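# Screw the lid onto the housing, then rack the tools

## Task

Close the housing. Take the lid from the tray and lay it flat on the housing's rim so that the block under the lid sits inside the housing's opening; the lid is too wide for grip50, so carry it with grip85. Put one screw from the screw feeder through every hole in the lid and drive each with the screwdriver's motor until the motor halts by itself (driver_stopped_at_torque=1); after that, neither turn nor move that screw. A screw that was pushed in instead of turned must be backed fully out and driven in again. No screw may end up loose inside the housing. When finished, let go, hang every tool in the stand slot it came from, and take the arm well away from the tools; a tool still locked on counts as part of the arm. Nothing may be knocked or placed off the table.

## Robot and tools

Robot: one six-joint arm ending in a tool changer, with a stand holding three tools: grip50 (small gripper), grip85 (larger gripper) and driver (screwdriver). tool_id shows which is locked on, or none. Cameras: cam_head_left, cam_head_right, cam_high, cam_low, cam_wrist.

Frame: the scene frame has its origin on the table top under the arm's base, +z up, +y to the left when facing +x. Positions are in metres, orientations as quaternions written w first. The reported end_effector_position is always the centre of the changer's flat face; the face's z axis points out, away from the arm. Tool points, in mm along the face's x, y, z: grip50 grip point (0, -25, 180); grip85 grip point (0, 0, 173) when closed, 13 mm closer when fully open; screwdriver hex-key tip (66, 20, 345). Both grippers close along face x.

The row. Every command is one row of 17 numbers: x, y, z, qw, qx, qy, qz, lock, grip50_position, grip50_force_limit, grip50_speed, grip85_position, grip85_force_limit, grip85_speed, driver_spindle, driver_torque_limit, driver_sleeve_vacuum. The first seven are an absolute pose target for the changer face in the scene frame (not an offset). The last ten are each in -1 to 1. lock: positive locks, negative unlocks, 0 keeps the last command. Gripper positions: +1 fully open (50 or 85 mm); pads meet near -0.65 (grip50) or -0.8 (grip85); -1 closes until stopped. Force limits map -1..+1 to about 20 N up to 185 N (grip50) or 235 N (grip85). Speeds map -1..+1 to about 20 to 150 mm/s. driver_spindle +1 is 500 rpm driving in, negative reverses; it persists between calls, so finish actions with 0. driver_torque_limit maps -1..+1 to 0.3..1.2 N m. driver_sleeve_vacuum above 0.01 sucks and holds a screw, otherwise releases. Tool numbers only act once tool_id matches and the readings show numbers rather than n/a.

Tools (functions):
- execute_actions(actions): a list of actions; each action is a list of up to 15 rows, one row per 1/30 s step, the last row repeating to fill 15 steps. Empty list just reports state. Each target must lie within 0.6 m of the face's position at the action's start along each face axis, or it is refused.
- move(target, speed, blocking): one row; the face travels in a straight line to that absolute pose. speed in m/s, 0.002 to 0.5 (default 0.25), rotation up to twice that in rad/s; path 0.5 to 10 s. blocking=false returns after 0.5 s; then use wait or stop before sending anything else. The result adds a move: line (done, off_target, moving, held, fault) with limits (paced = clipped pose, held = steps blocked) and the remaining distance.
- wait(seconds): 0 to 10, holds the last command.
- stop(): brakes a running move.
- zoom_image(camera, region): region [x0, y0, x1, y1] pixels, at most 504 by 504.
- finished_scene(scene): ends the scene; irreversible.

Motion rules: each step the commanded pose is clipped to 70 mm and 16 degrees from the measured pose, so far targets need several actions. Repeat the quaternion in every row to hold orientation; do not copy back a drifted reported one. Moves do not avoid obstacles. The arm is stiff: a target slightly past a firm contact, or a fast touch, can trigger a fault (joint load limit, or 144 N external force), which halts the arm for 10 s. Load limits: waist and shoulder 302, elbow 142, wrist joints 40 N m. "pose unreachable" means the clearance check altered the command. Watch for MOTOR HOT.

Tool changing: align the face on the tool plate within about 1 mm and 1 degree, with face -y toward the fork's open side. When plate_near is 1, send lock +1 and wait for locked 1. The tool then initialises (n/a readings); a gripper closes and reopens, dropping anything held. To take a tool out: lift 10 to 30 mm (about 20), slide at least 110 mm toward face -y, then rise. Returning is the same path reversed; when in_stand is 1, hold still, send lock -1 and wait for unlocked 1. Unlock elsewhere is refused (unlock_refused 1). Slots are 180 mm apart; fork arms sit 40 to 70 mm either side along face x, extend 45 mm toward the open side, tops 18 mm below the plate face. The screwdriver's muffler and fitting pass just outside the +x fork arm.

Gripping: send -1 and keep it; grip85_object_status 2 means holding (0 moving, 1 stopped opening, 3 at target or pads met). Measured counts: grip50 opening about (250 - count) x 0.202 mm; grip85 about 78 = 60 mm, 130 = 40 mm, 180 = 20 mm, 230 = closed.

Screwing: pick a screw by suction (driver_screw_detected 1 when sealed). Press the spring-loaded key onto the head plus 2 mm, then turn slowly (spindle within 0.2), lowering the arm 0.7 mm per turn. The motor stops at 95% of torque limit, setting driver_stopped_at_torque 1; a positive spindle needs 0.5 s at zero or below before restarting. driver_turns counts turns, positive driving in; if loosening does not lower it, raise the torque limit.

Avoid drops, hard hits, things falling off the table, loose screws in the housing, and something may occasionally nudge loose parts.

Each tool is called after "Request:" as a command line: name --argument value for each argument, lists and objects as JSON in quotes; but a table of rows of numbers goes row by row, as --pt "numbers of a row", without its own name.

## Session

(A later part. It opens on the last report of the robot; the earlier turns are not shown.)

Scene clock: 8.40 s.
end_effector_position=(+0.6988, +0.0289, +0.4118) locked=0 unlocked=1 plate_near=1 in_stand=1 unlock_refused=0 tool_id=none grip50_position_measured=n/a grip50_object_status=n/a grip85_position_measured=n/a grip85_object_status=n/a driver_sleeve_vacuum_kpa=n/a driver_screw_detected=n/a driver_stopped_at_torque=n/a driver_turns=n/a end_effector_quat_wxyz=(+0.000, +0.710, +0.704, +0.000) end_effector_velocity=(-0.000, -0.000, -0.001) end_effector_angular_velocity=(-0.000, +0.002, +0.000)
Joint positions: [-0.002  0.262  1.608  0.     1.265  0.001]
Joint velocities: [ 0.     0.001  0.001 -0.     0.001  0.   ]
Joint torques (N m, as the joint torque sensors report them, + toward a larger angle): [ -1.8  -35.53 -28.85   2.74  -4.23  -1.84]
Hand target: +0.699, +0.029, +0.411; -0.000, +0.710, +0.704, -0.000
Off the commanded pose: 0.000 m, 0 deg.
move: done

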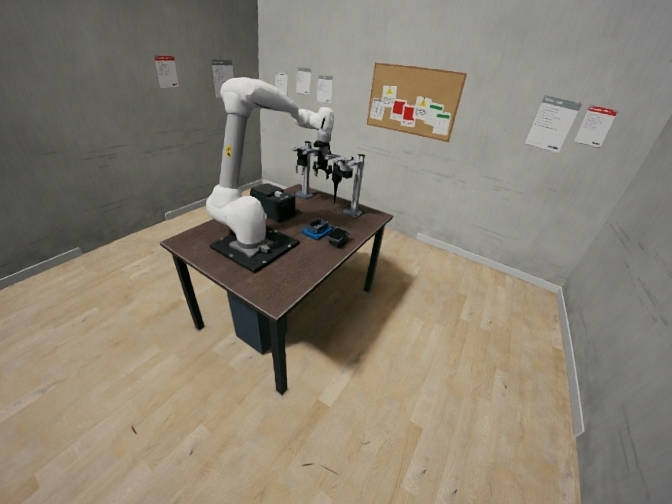

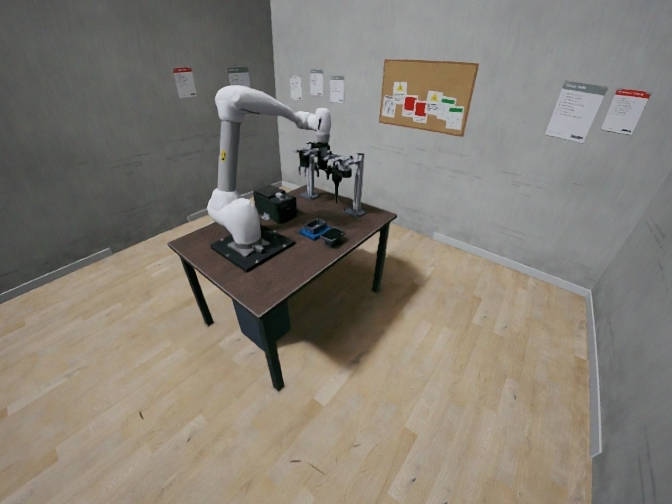

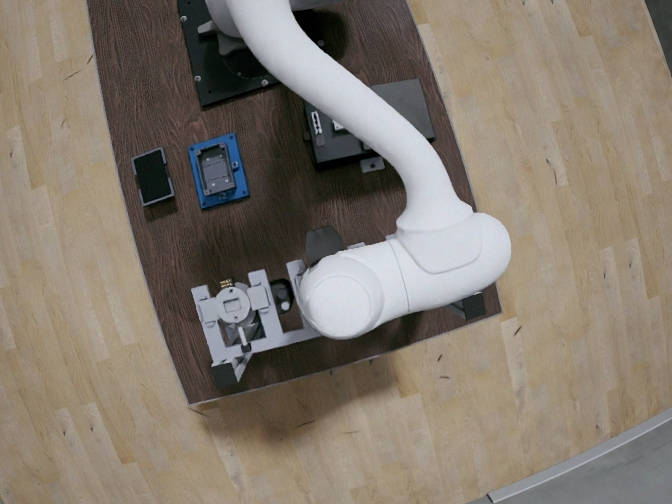

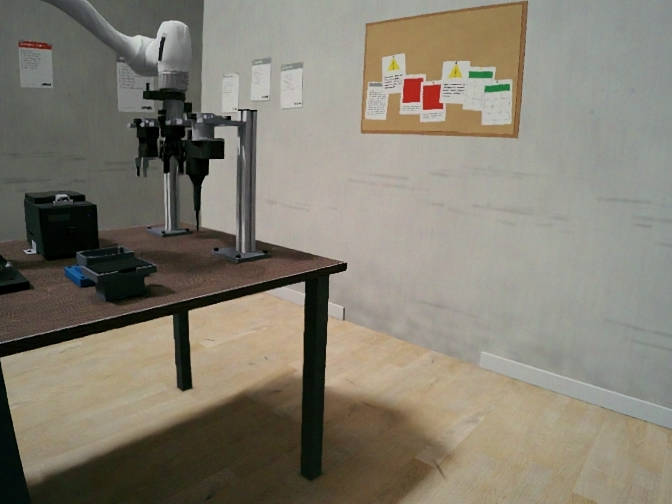

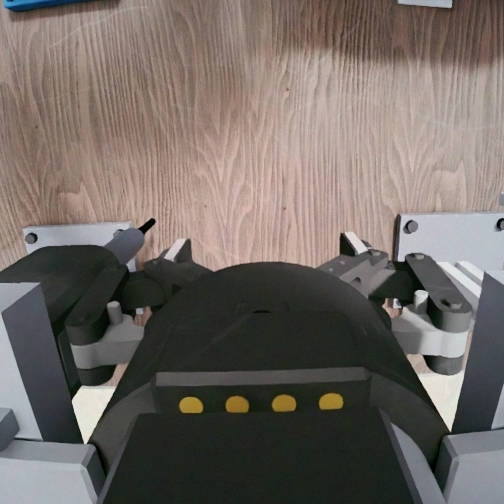

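Request:
execute_actions --actions '[[[0.6983, 0.0288, 0.4118, 0, 0.7139, 0.7003, 0, 0, 1, 0, 0, 1, 0, 0, 0, 0, 0]],[[0.6983, 0.0288, 0.4118, 0, 0.7139, 0.7003, 0, 1, 1, 0, 0, 1, 0, 0, 0, 0, 0]],[[0.6983, 0.0288, 0.4118, 0, 0.7139, 0.7003, 0, 1, 1, 0, 0, 1, 0, 0, 0, 0, 0]],[[0.6983, 0.0288, 0.4118, 0, 0.7139, 0.7003, 0, 1, 1, 0, 0, 1, 0, 0, 0, 0, 0]]]'

Scene clock: 10.63 s.
end_effector_position=(+0.6983, +0.0288, +0.4118) locked=1 unlocked=0 plate_near=1 in_stand=1 unlock_refused=0 tool_id=grip85 grip50_position_measured=n/a grip50_object_status=n/a grip85_position_measured=n/a grip85_object_status=n/a driver_sleeve_vacuum_kpa=n/a driver_screw_detected=n/a driver_stopped_at_torque=n/a driver_turns=n/a end_effector_quat_wxyz=(-0.000, +0.714, +0.700, -0.000) end_effector_velocity=(-0.000, +0.000, +0.000) end_effector_angular_velocity=(+0.000, -0.000, +0.000)
Joint positions: [-0.002  0.261  1.609  0.     1.265  0.011]
Joint velocities: [ 0. -0.  0.  0. -0. -0.]
Joint torques (N m, as the joint torque sensors report them, + toward a larger angle): [  0.01 -49.07 -23.96   2.97   1.86  -0.23]
Hand target: +0.698, +0.029, +0.412; -0.000, +0.714, +0.700, +0.000
Off the commanded pose: 0.000 m, 0 deg.
Step readings (end_effector_position; steps 1 to 15: 1st action; 16 to 30: 2nd action; 31 to 45: 3rd action; 46 to 60: 4th action):
0: (+0.6988, +0.0289, +0.4117)
1: (+0.6988, +0.0289, +0.4117)
2: (+0.6987, +0.0289, +0.4116)
4: (+0.6987, +0.0288, +0.4115)
8: (+0.6986, +0.0288, +0.4116)
15: (+0.6984, +0.0288, +0.4116)
16: (+0.6984, +0.0288, +0.4116)
17: (+0.6983, +0.0288, +0.4116)
19: (+0.6983, +0.0288, +0.4117)
23: (+0.6983, +0.0288, +0.4117)
30: (+0.6983, +0.0288, +0.4117)
31: (+0.6983, +0.0288, +0.4117)
32: (+0.6983, +0.0288, +0.4117)
34: (+0.6983, +0.0288, +0.4117)
38: (+0.6983, +0.0288, +0.4117)
45: (+0.6983, +0.0288, +0.4118)
46: (+0.6983, +0.0288, +0.4118)
47: (+0.6983, +0.0288, +0.4118)
49: (+0.6983, +0.0288, +0.4118)
53: (+0.6983, +0.0288, +0.4118)
60: end_effector_position above

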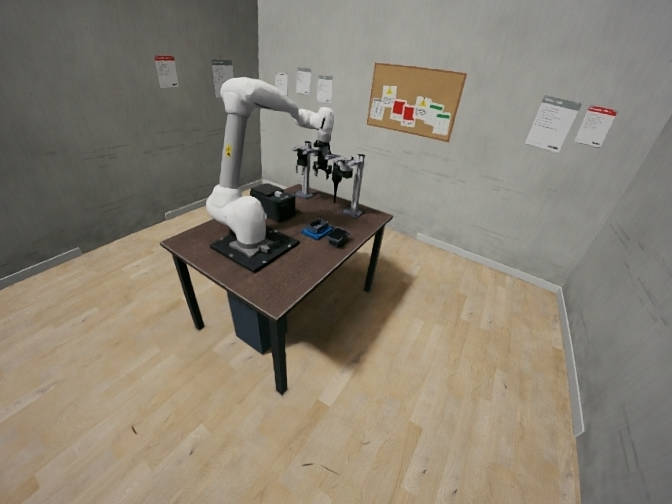

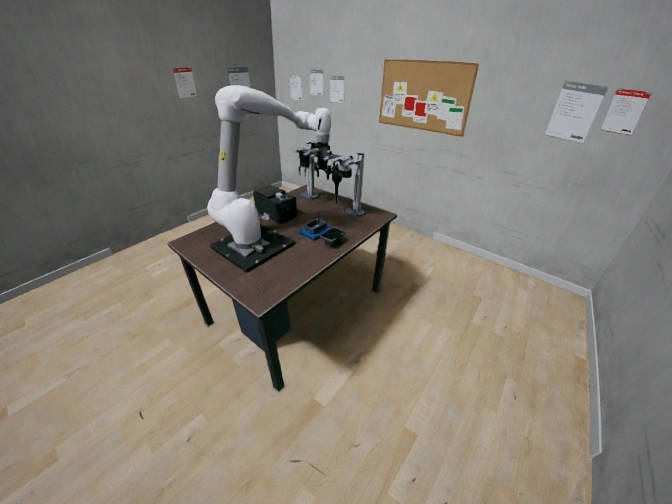

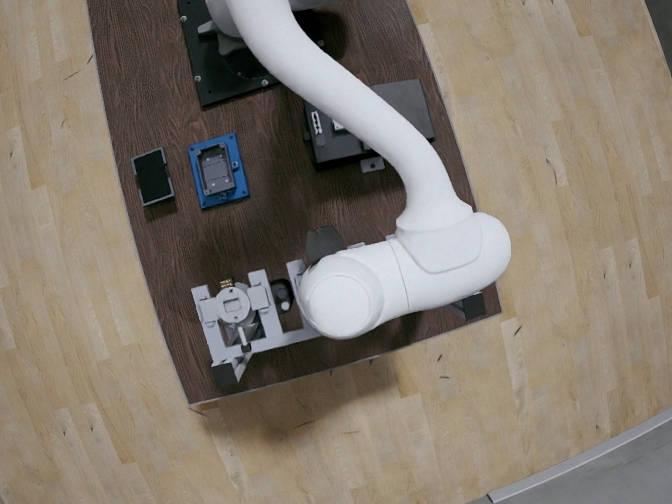

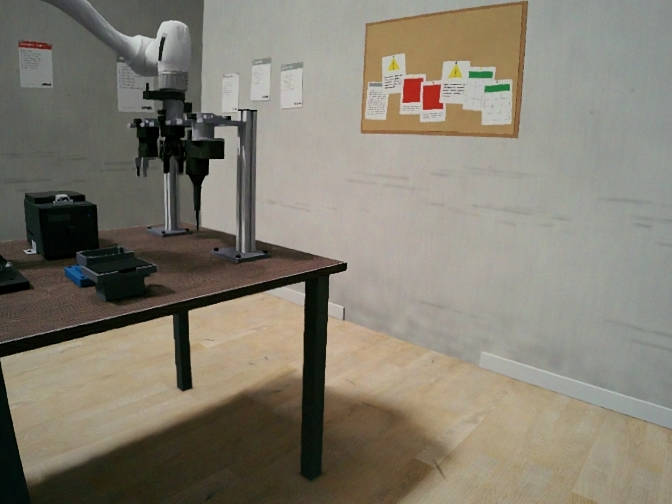

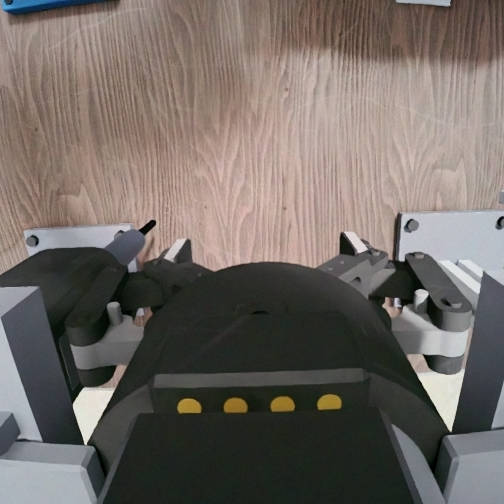

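Request:
move --target '[0.6985, 0.0288, 0.432, 0, 0.7139, 0.7003, 0, 0, 1, 0, 0, 1, 0, 0, 0, 0, 0]' --speed 0.06

Request:
move --target '[0.575, 0.0312, 0.432, 0, 0.7139, 0.7003, 0, 0, 1, 0, 0, 1, 0, 0, 0, 0, 0]' --speed 0.15

Request:
move --target '[0.50, -0.21, 0.40, 0, 0.7071, 0.7071, 0, 0, 1, 0, 0, 1, 0, 0, 0, 0, 0]'

Scene clock: 71.67 s.
end_effector_position=(+0.6985, +0.0288, +0.4319) locked=1 unlocked=0 plate_near=1 in_stand=0 unlock_refused=0 tool_id=grip85 grip50_position_measured=n/a grip50_object_status=n/a grip85_position_measured=3 grip85_object_status=3 driver_sleeve_vacuum_kpa=n/a driver_screw_detected=n/a driver_stopped_at_torque=n/a driver_turns=n/a end_effector_quat_wxyz=(-0.000, +0.714, +0.700, -0.000) end_effector_velocity=(+0.000, -0.000, +0.001) end_effector_angular_velocity=(-0.001, -0.001, +0.002)
Joint positions: [-0.002  0.252  1.583  0.     1.3    0.011]
Joint velocities: [-0.    -0.001 -0.    -0.001 -0.001 -0.001]
Joint torques (N m, as the joint torque sensors report them, + toward a larger angle): [  0.2  -80.93 -53.29   4.27  -0.35  -0.06]
Hand target: +0.698, +0.029, +0.432; +0.000, +0.714, +0.700, -0.000
Off the commanded pose: 0.000 m, 0 deg.
move: done

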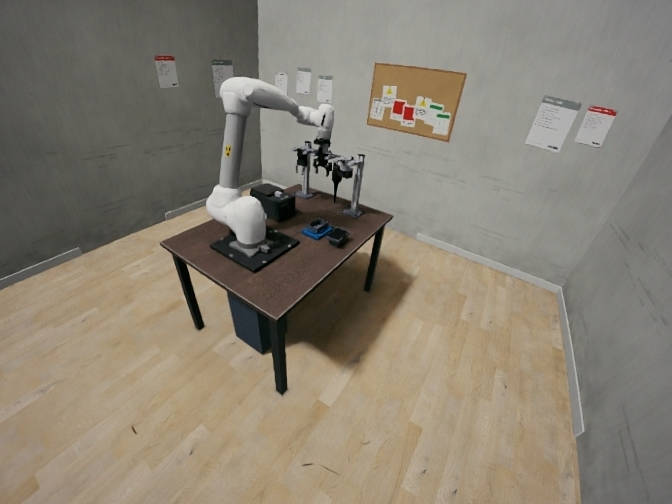

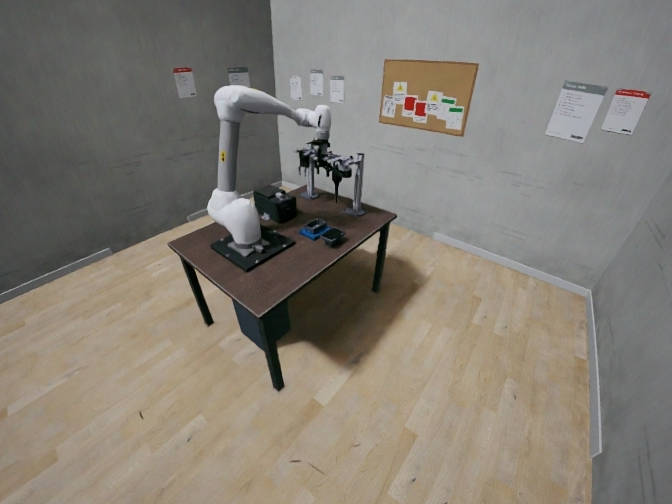

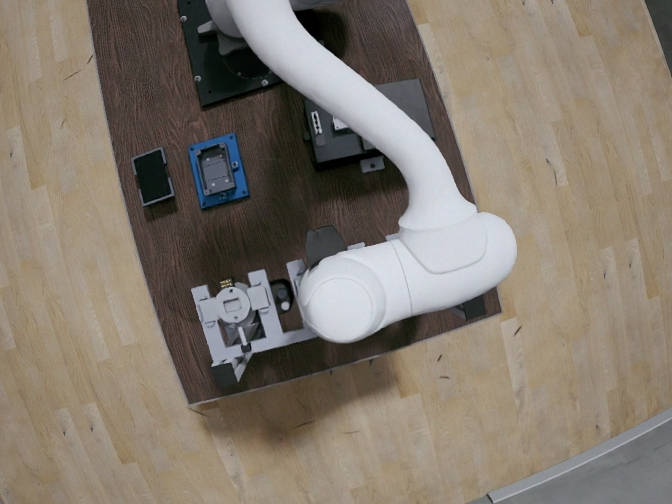

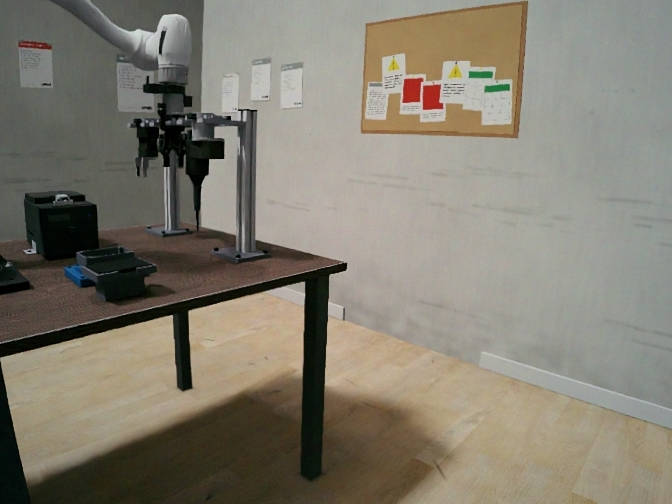

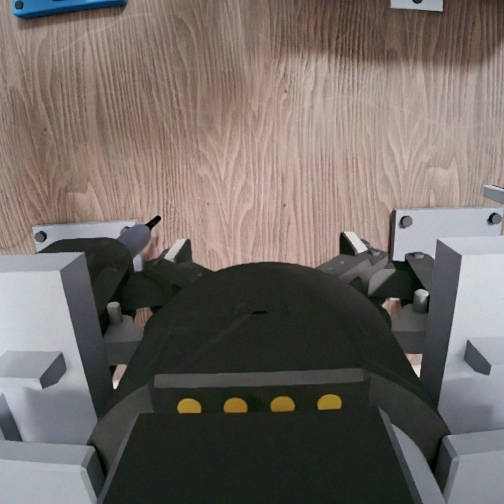

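Scene clock: 72.83 s.
end_effector_position=(+0.5751, +0.0311, +0.4319) locked=1 unlocked=0 plate_near=1 in_stand=0 unlock_refused=0 tool_id=grip85 grip50_position_measured=n/a grip50_object_status=n/a grip85_position_measured=3 grip85_object_status=3 driver_sleeve_vacuum_kpa=n/a driver_screw_detected=n/a driver_stopped_at_torque=n/a driver_turns=n/a end_effector_quat_wxyz=(+0.000, +0.714, +0.700, +0.000) end_effector_velocity=(-0.000, -0.000, -0.000) end_effector_angular_velocity=(+0.000, +0.000, -0.001)
Joint positions: [-0.     0.06   1.811  0.     1.264  0.013]
Joint velocities: [-0.001 -0.     0.     0.     0.     0.   ]
Joint torques (N m, as the joint torque sensors report them, + toward a larger angle): [ -1.02 -59.06 -52.1    4.32  -0.26   0.06]
Hand target: +0.575, +0.031, +0.432; -0.000, +0.714, +0.700, +0.000
Off the commanded pose: 0.000 m, 0 deg.
move: done

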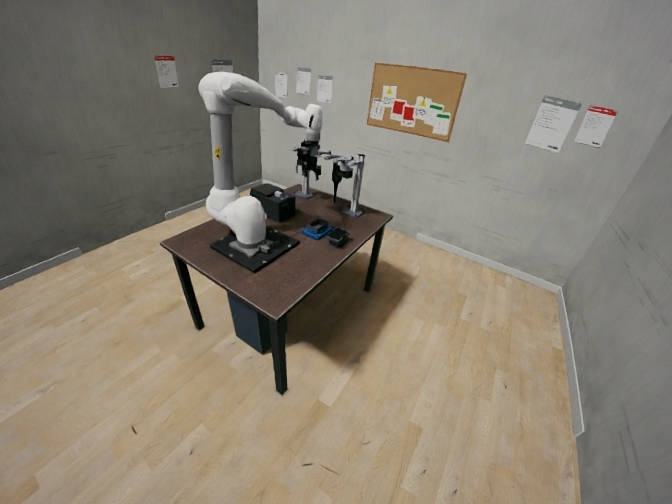

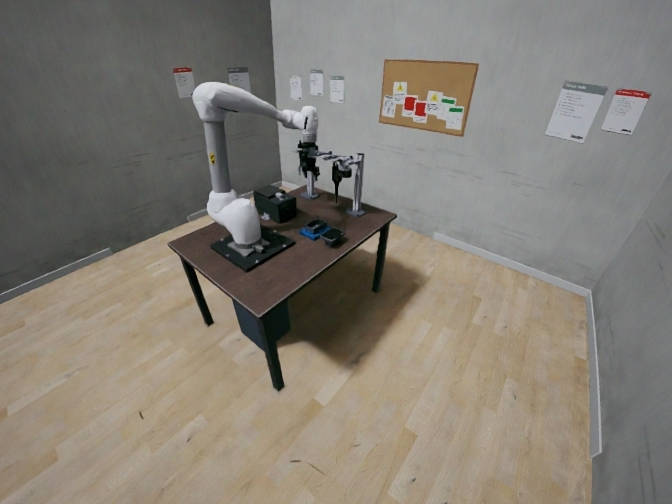

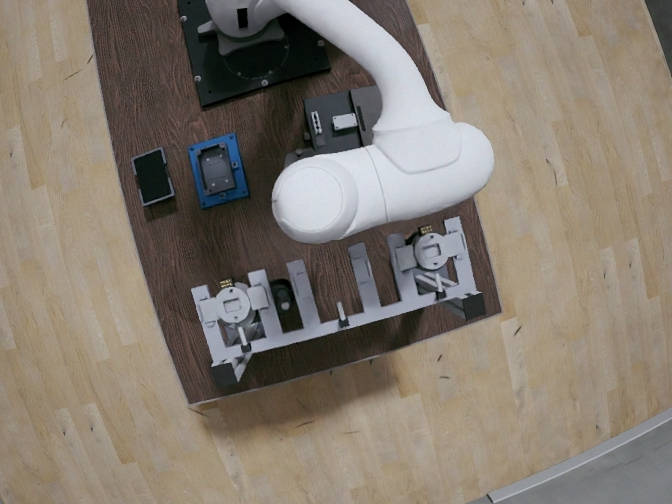

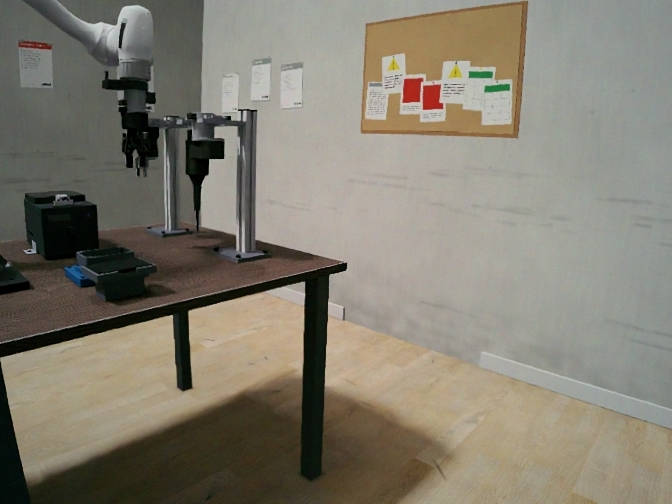

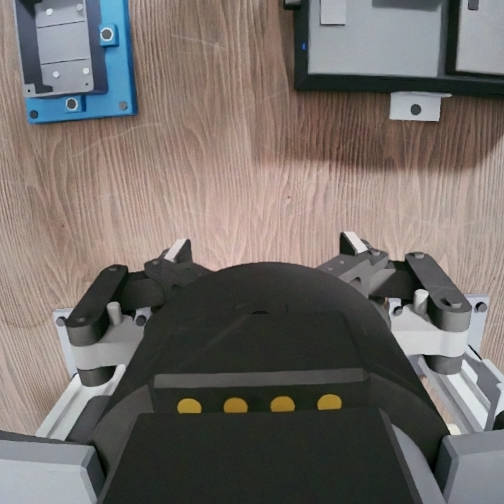

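Scene clock: 74.27 s.
end_effector_position=(+0.5001, -0.2100, +0.3999) locked=1 unlocked=0 plate_near=1 in_stand=0 unlock_refused=0 tool_id=grip85 grip50_position_measured=n/a grip50_object_status=n/a grip85_position_measured=3 grip85_object_status=3 driver_sleeve_vacuum_kpa=n/a driver_screw_detected=n/a driver_stopped_at_torque=n/a driver_turns=n/a end_effector_quat_wxyz=(-0.000, +0.707, +0.707, -0.000) end_effector_velocity=(+0.001, -0.001, +0.001) end_effector_angular_velocity=(-0.000, -0.002, -0.001)
Joint positions: [-0.459  0.025  1.909  0.003  1.202 -0.466]
Joint velocities: [-0.001  0.001 -0.003  0.    -0.     0.   ]
Joint torques (N m, as the joint torque sensors report them, + toward a larger angle): [ -1.29 -50.22 -49.67   3.97  -0.25   0.03]
Hand target: +0.500, -0.210, +0.400; +0.000, +0.707, +0.707, -0.000
Off the commanded pose: 0.000 m, 0 deg.
move: done

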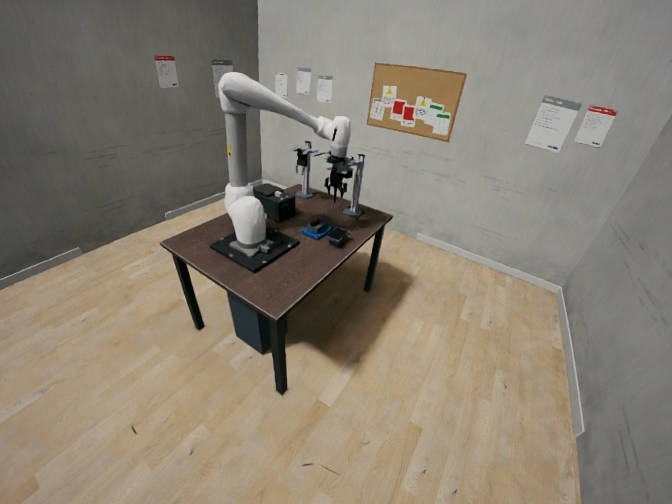

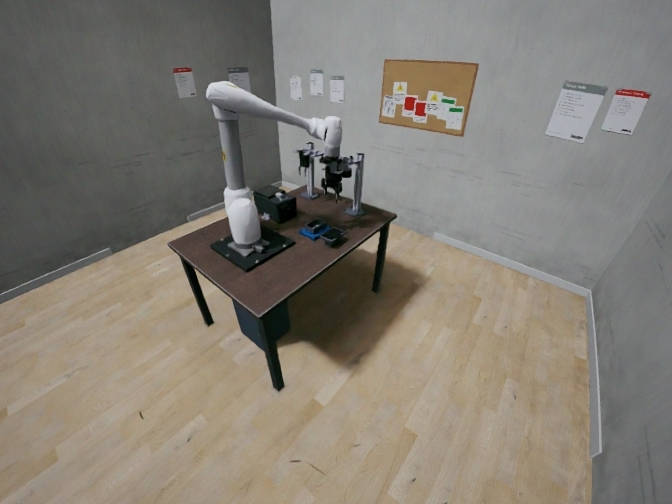

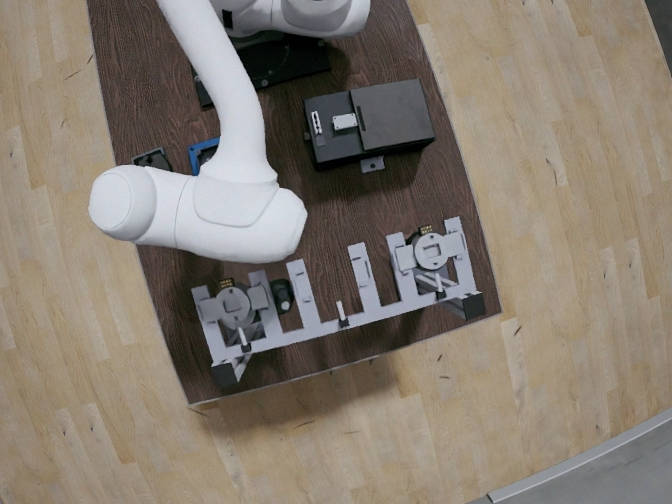

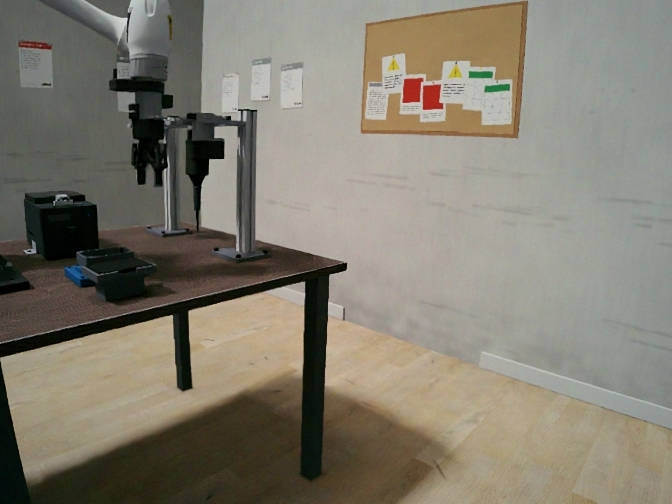

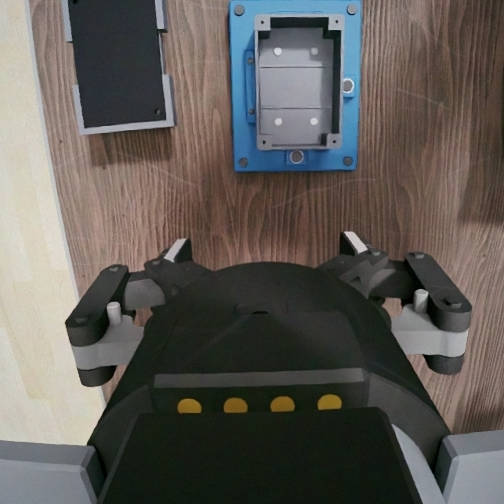

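Request:
zoom_image --camera "cam_wrist" --region '[210, 0, 390, 180]'

Region (210, 0, 390, 180) of cam_wrist's 504x504 image, scaled by 2.800, with more detail than that image has.

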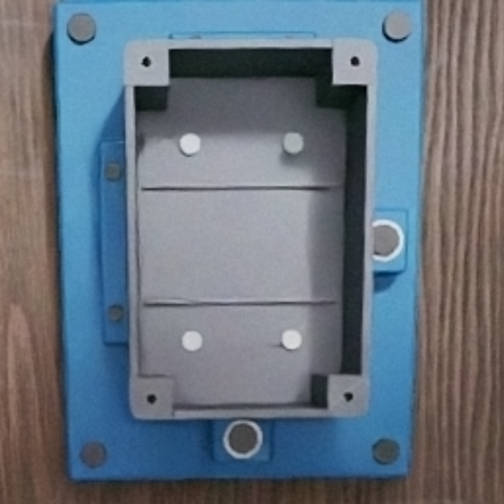

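Request:
move --target '[0.44, -0.335, 0.36, 0, 0.7071, 0.7071, 0, 0, 1, 0, 0, 1, 0, 0, 0, 0, 0]'

Request:
zoom_image --camera "cam_wrist" --region '[150, 10, 390, 250]'

Scene clock: 76.07 s.
end_effector_position=(+0.4400, -0.3350, +0.3598) locked=1 unlocked=0 plate_near=1 in_stand=0 unlock_refused=0 tool_id=grip85 grip50_position_measured=n/a grip50_object_status=n/a grip85_position_measured=3 grip85_object_status=3 driver_sleeve_vacuum_kpa=n/a driver_screw_detected=n/a driver_stopped_at_torque=n/a driver_turns=n/a end_effector_quat_wxyz=(-0.000, +0.707, +0.707, -0.000) end_effector_velocity=(+0.001, -0.001, +0.001) end_effector_angular_velocity=(-0.002, -0.002, -0.001)
Joint positions: [-0.711  0.07   1.94   0.005  1.127 -0.72 ]
Joint velocities: [-0.001 -0.    -0.002 -0.    -0.     0.   ]
Joint torques (N m, as the joint torque sensors report them, + toward a larger angle): [  0.18 -56.39 -50.33   3.99  -0.24   0.1 ]
Hand target: +0.440, -0.335, +0.360; -0.000, +0.707, +0.707, -0.000
Off the commanded pose: 0.000 m, 0 deg.
move: done

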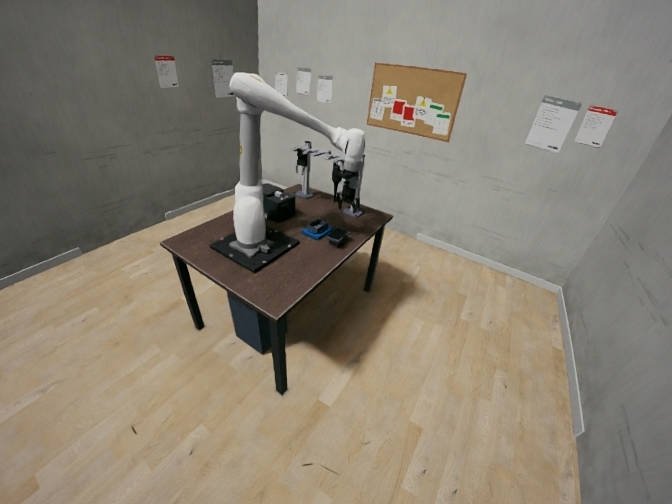

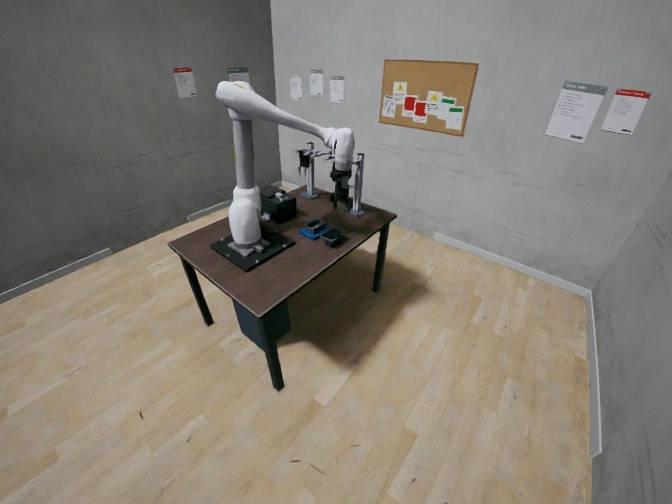

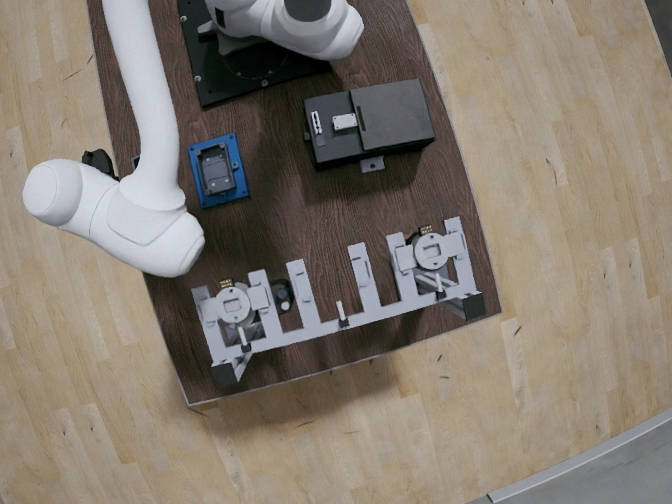

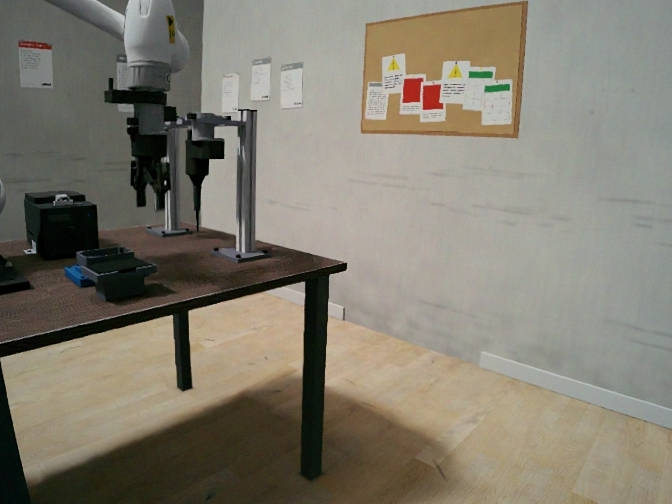

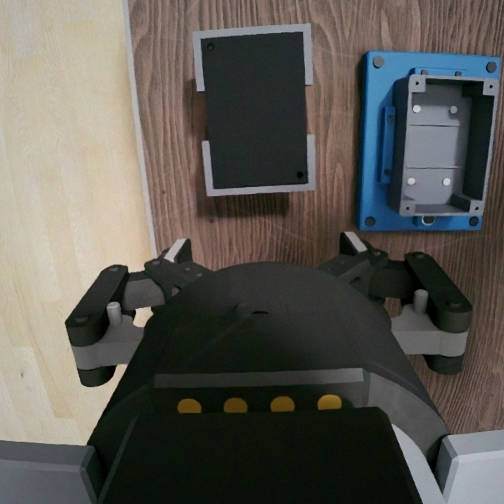

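Region (150, 10, 390, 250) of cam_wrist's 504x504 image, scaled by 2.100, with more detail than that image has.

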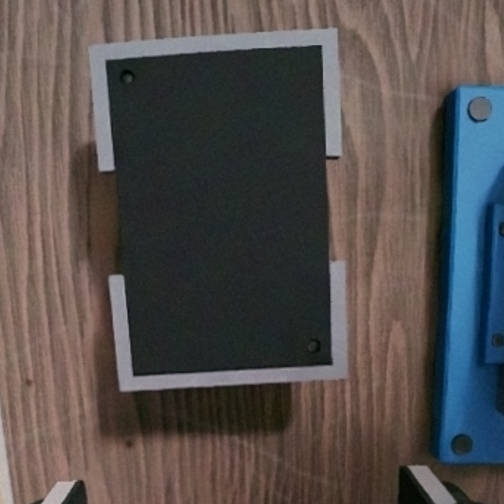

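Request:
move --target '[0.3608, -0.3389, 0.27, 0, 0.7003, 0.7139, 0, 0, 1, 0, 0, 1, 0, 0, 0, 0, 0]' --speed 0.2

Request:
zoom_image --camera "cam_wrist" --region '[140, 90, 400, 290]'

Request:
zoom_image --camera "cam_low" --region '[50, 190, 190, 310]'

Scene clock: 77.43 s.
end_effector_position=(+0.3609, -0.3391, +0.2701) locked=1 unlocked=0 plate_near=1 in_stand=0 unlock_refused=0 tool_id=grip85 grip50_position_measured=n/a grip50_object_status=n/a grip85_position_measured=3 grip85_object_status=3 driver_sleeve_vacuum_kpa=n/a driver_screw_detected=n/a driver_stopped_at_torque=n/a driver_turns=n/a end_effector_quat_wxyz=(+0.000, +0.700, +0.714, -0.000) end_effector_velocity=(-0.001, -0.000, -0.001) end_effector_angular_velocity=(+0.001, +0.001, -0.001)
Joint positions: [-0.822  0.064  2.135  0.006  0.938 -0.851]
Joint velocities: [-0.001  0.001  0.001 -0.001 -0.001  0.001]
Joint torques (N m, as the joint torque sensors report them, + toward a larger angle): [ -0.82 -51.08 -43.49   3.57  -0.32   0.05]
Hand target: +0.361, -0.339, +0.270; -0.000, +0.700, +0.714, -0.000
Off the commanded pose: 0.000 m, 0 deg.
move: done

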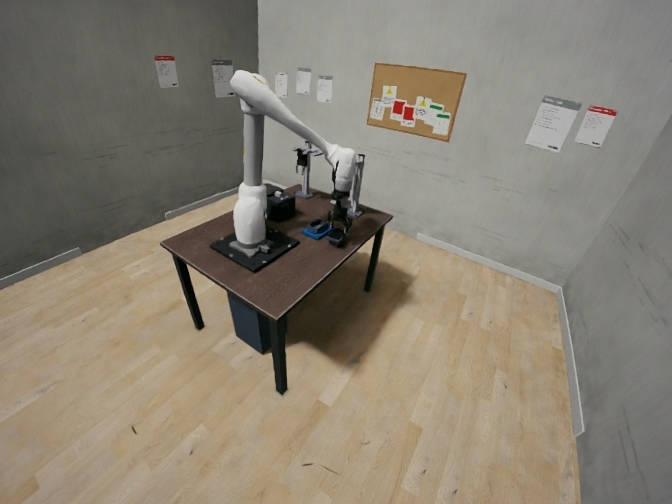

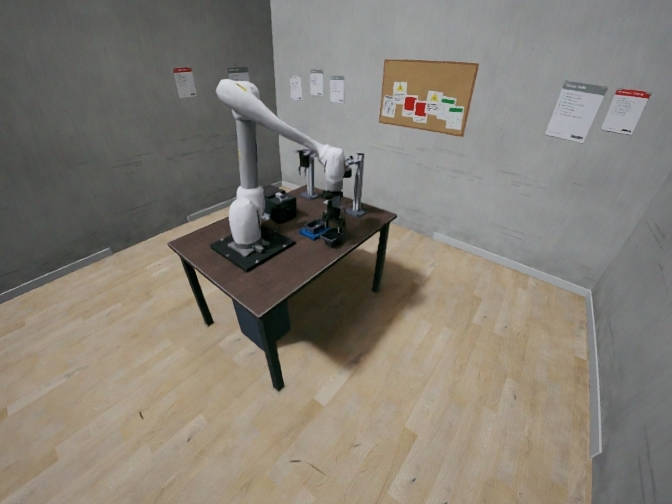

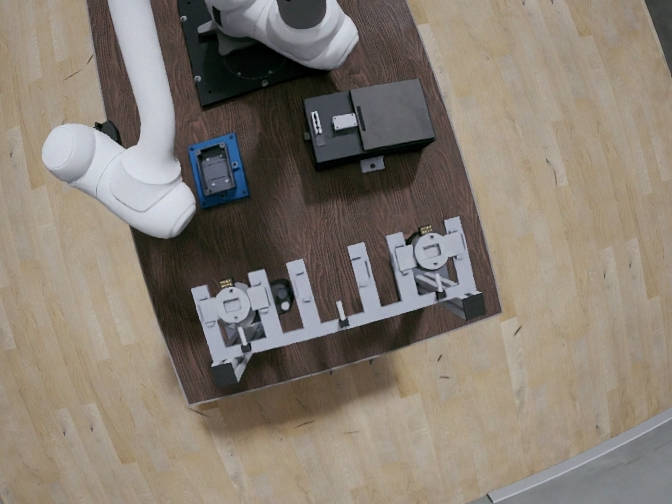

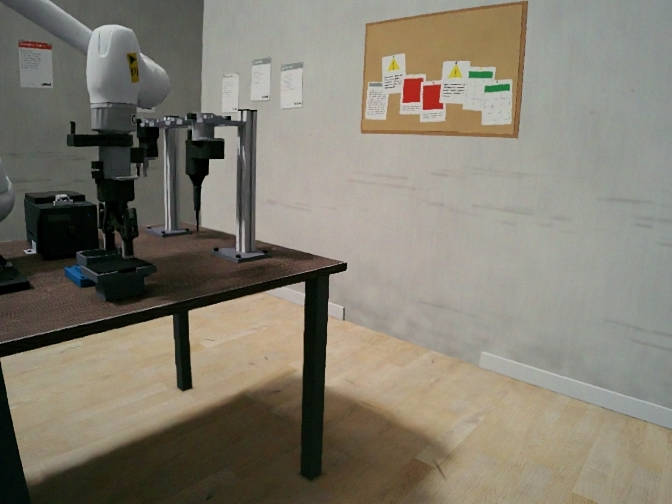

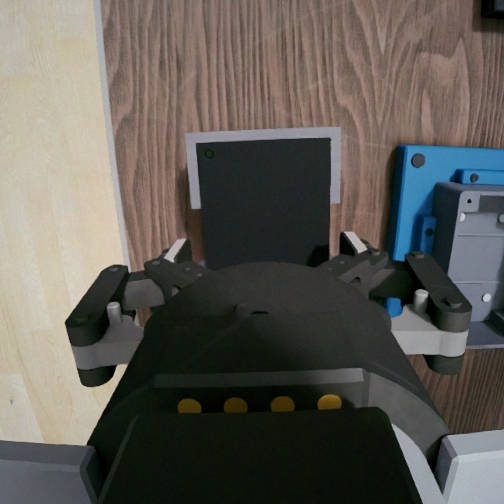

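Region (140, 90, 400, 290) of cam_wrist's 504x504 image, scaled by 1.938, with more detail than that image has; it fills the top 388 rows of this view, and the rest is white.

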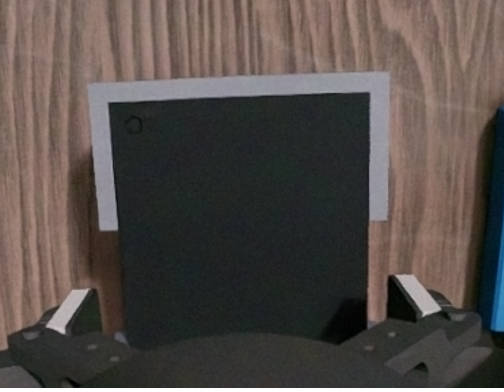

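Region (50, 190, 190, 310) of cam_low's 672x504 image, scaled by 3.600, with more detail than that image has; it fills the top 432 rows of this view, and the rest is white.

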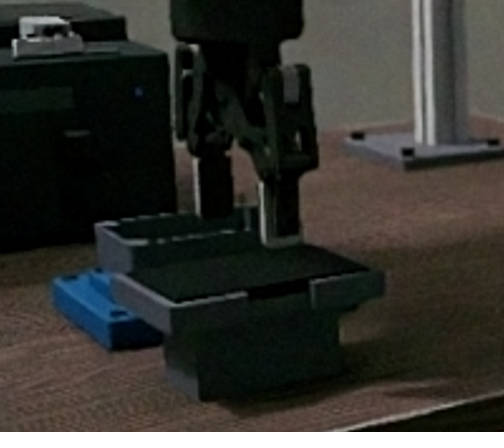

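Request:
move --target '[0.3606, -0.3382, 0.243, 0, 0.7003, 0.7139, 0, 0, 1, 0, 0, 1, 0, 0, 0, 0, 0]' --speed 0.06

Request:
zoom_image --camera "cam_wrist" --region '[140, 90, 400, 290]'

Request:
zoom_image --camera "cam_low" --region '[80, 230, 170, 300]'

Scene clock: 78.53 s.
end_effector_position=(+0.3606, -0.3382, +0.2430) locked=1 unlocked=0 plate_near=1 in_stand=0 unlock_refused=0 tool_id=grip85 grip50_position_measured=n/a grip50_object_status=n/a grip85_position_measured=3 grip85_object_status=3 driver_sleeve_vacuum_kpa=n/a driver_screw_detected=n/a driver_stopped_at_torque=n/a driver_turns=n/a end_effector_quat_wxyz=(+0.000, +0.700, +0.714, +0.000) end_effector_velocity=(+0.000, +0.000, -0.000) end_effector_angular_velocity=(+0.000, +0.000, +0.002)
Joint positions: [-0.821  0.095  2.162  0.006  0.881 -0.851]
Joint velocities: [ 0.     0.     0.    -0.    -0.    -0.002]
Joint torques (N m, as the joint torque sensors report them, + toward a larger angle): [ -1.74 -51.88 -42.86   3.35  -0.12   0.01]
Hand target: +0.361, -0.338, +0.243; +0.000, +0.700, +0.714, +0.000
Off the commanded pose: 0.000 m, 0 deg.
move: done

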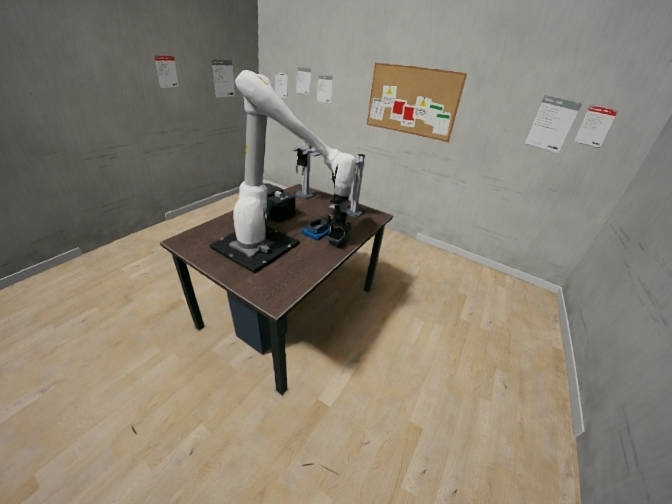

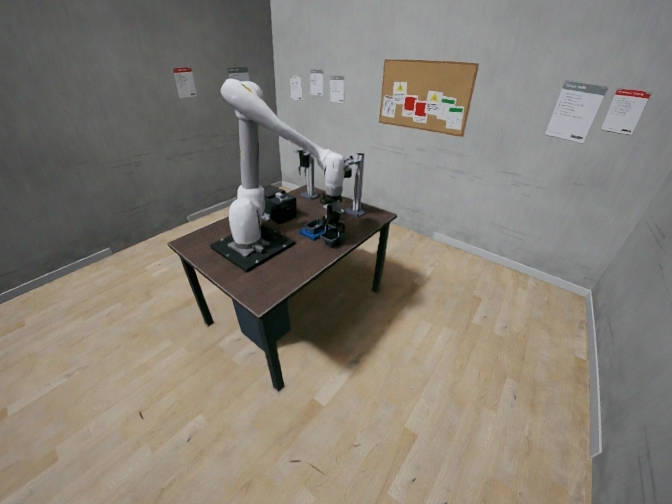

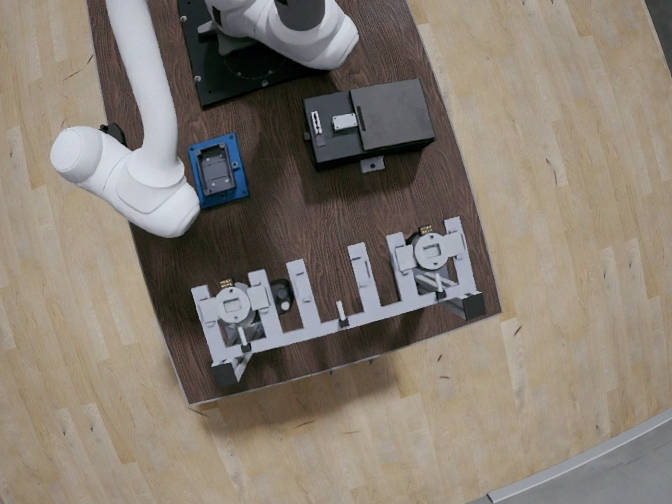

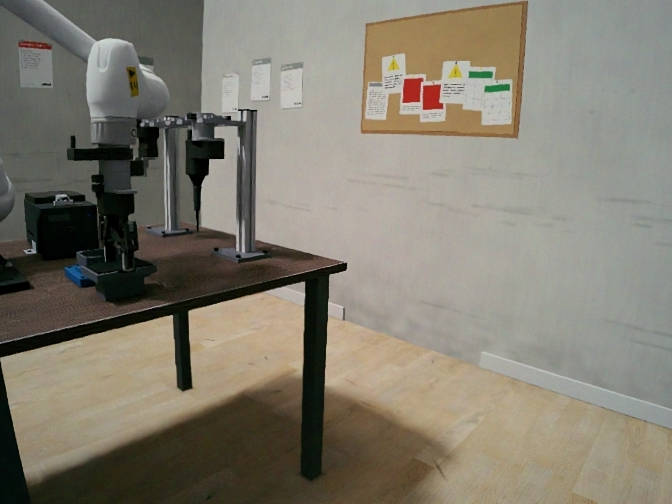

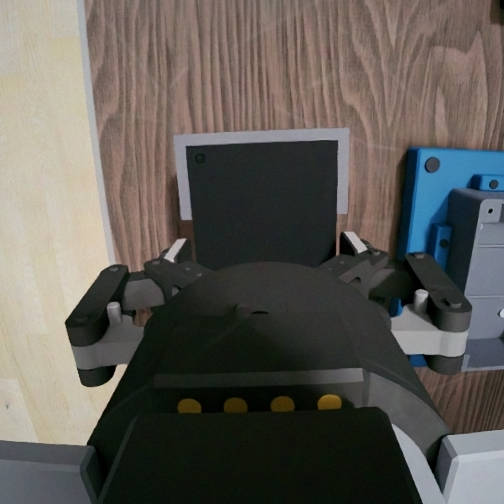

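Region (140, 90, 400, 290) of cam_wrist's 504x504 image, scaled by 1.938, with more detail than that image has; it fills the top 388 rows of this view, and the rest is white.

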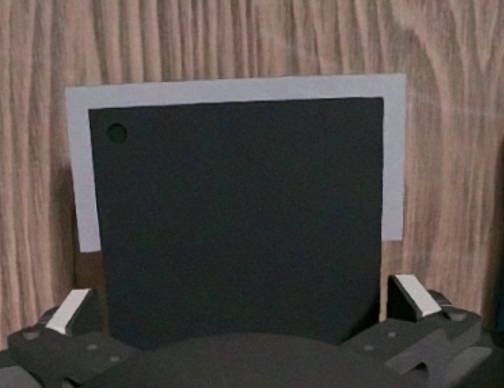

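Region (80, 230, 170, 300) of cam_low's 672x504 image, scaled by 5.600, with more detail than that image has.

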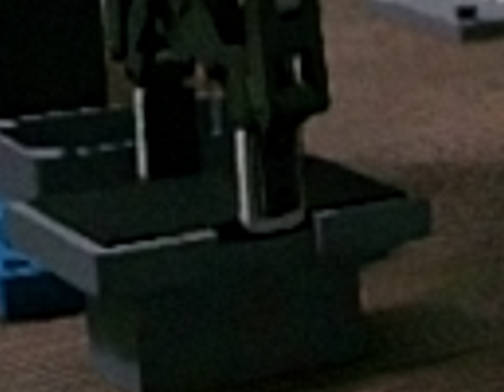

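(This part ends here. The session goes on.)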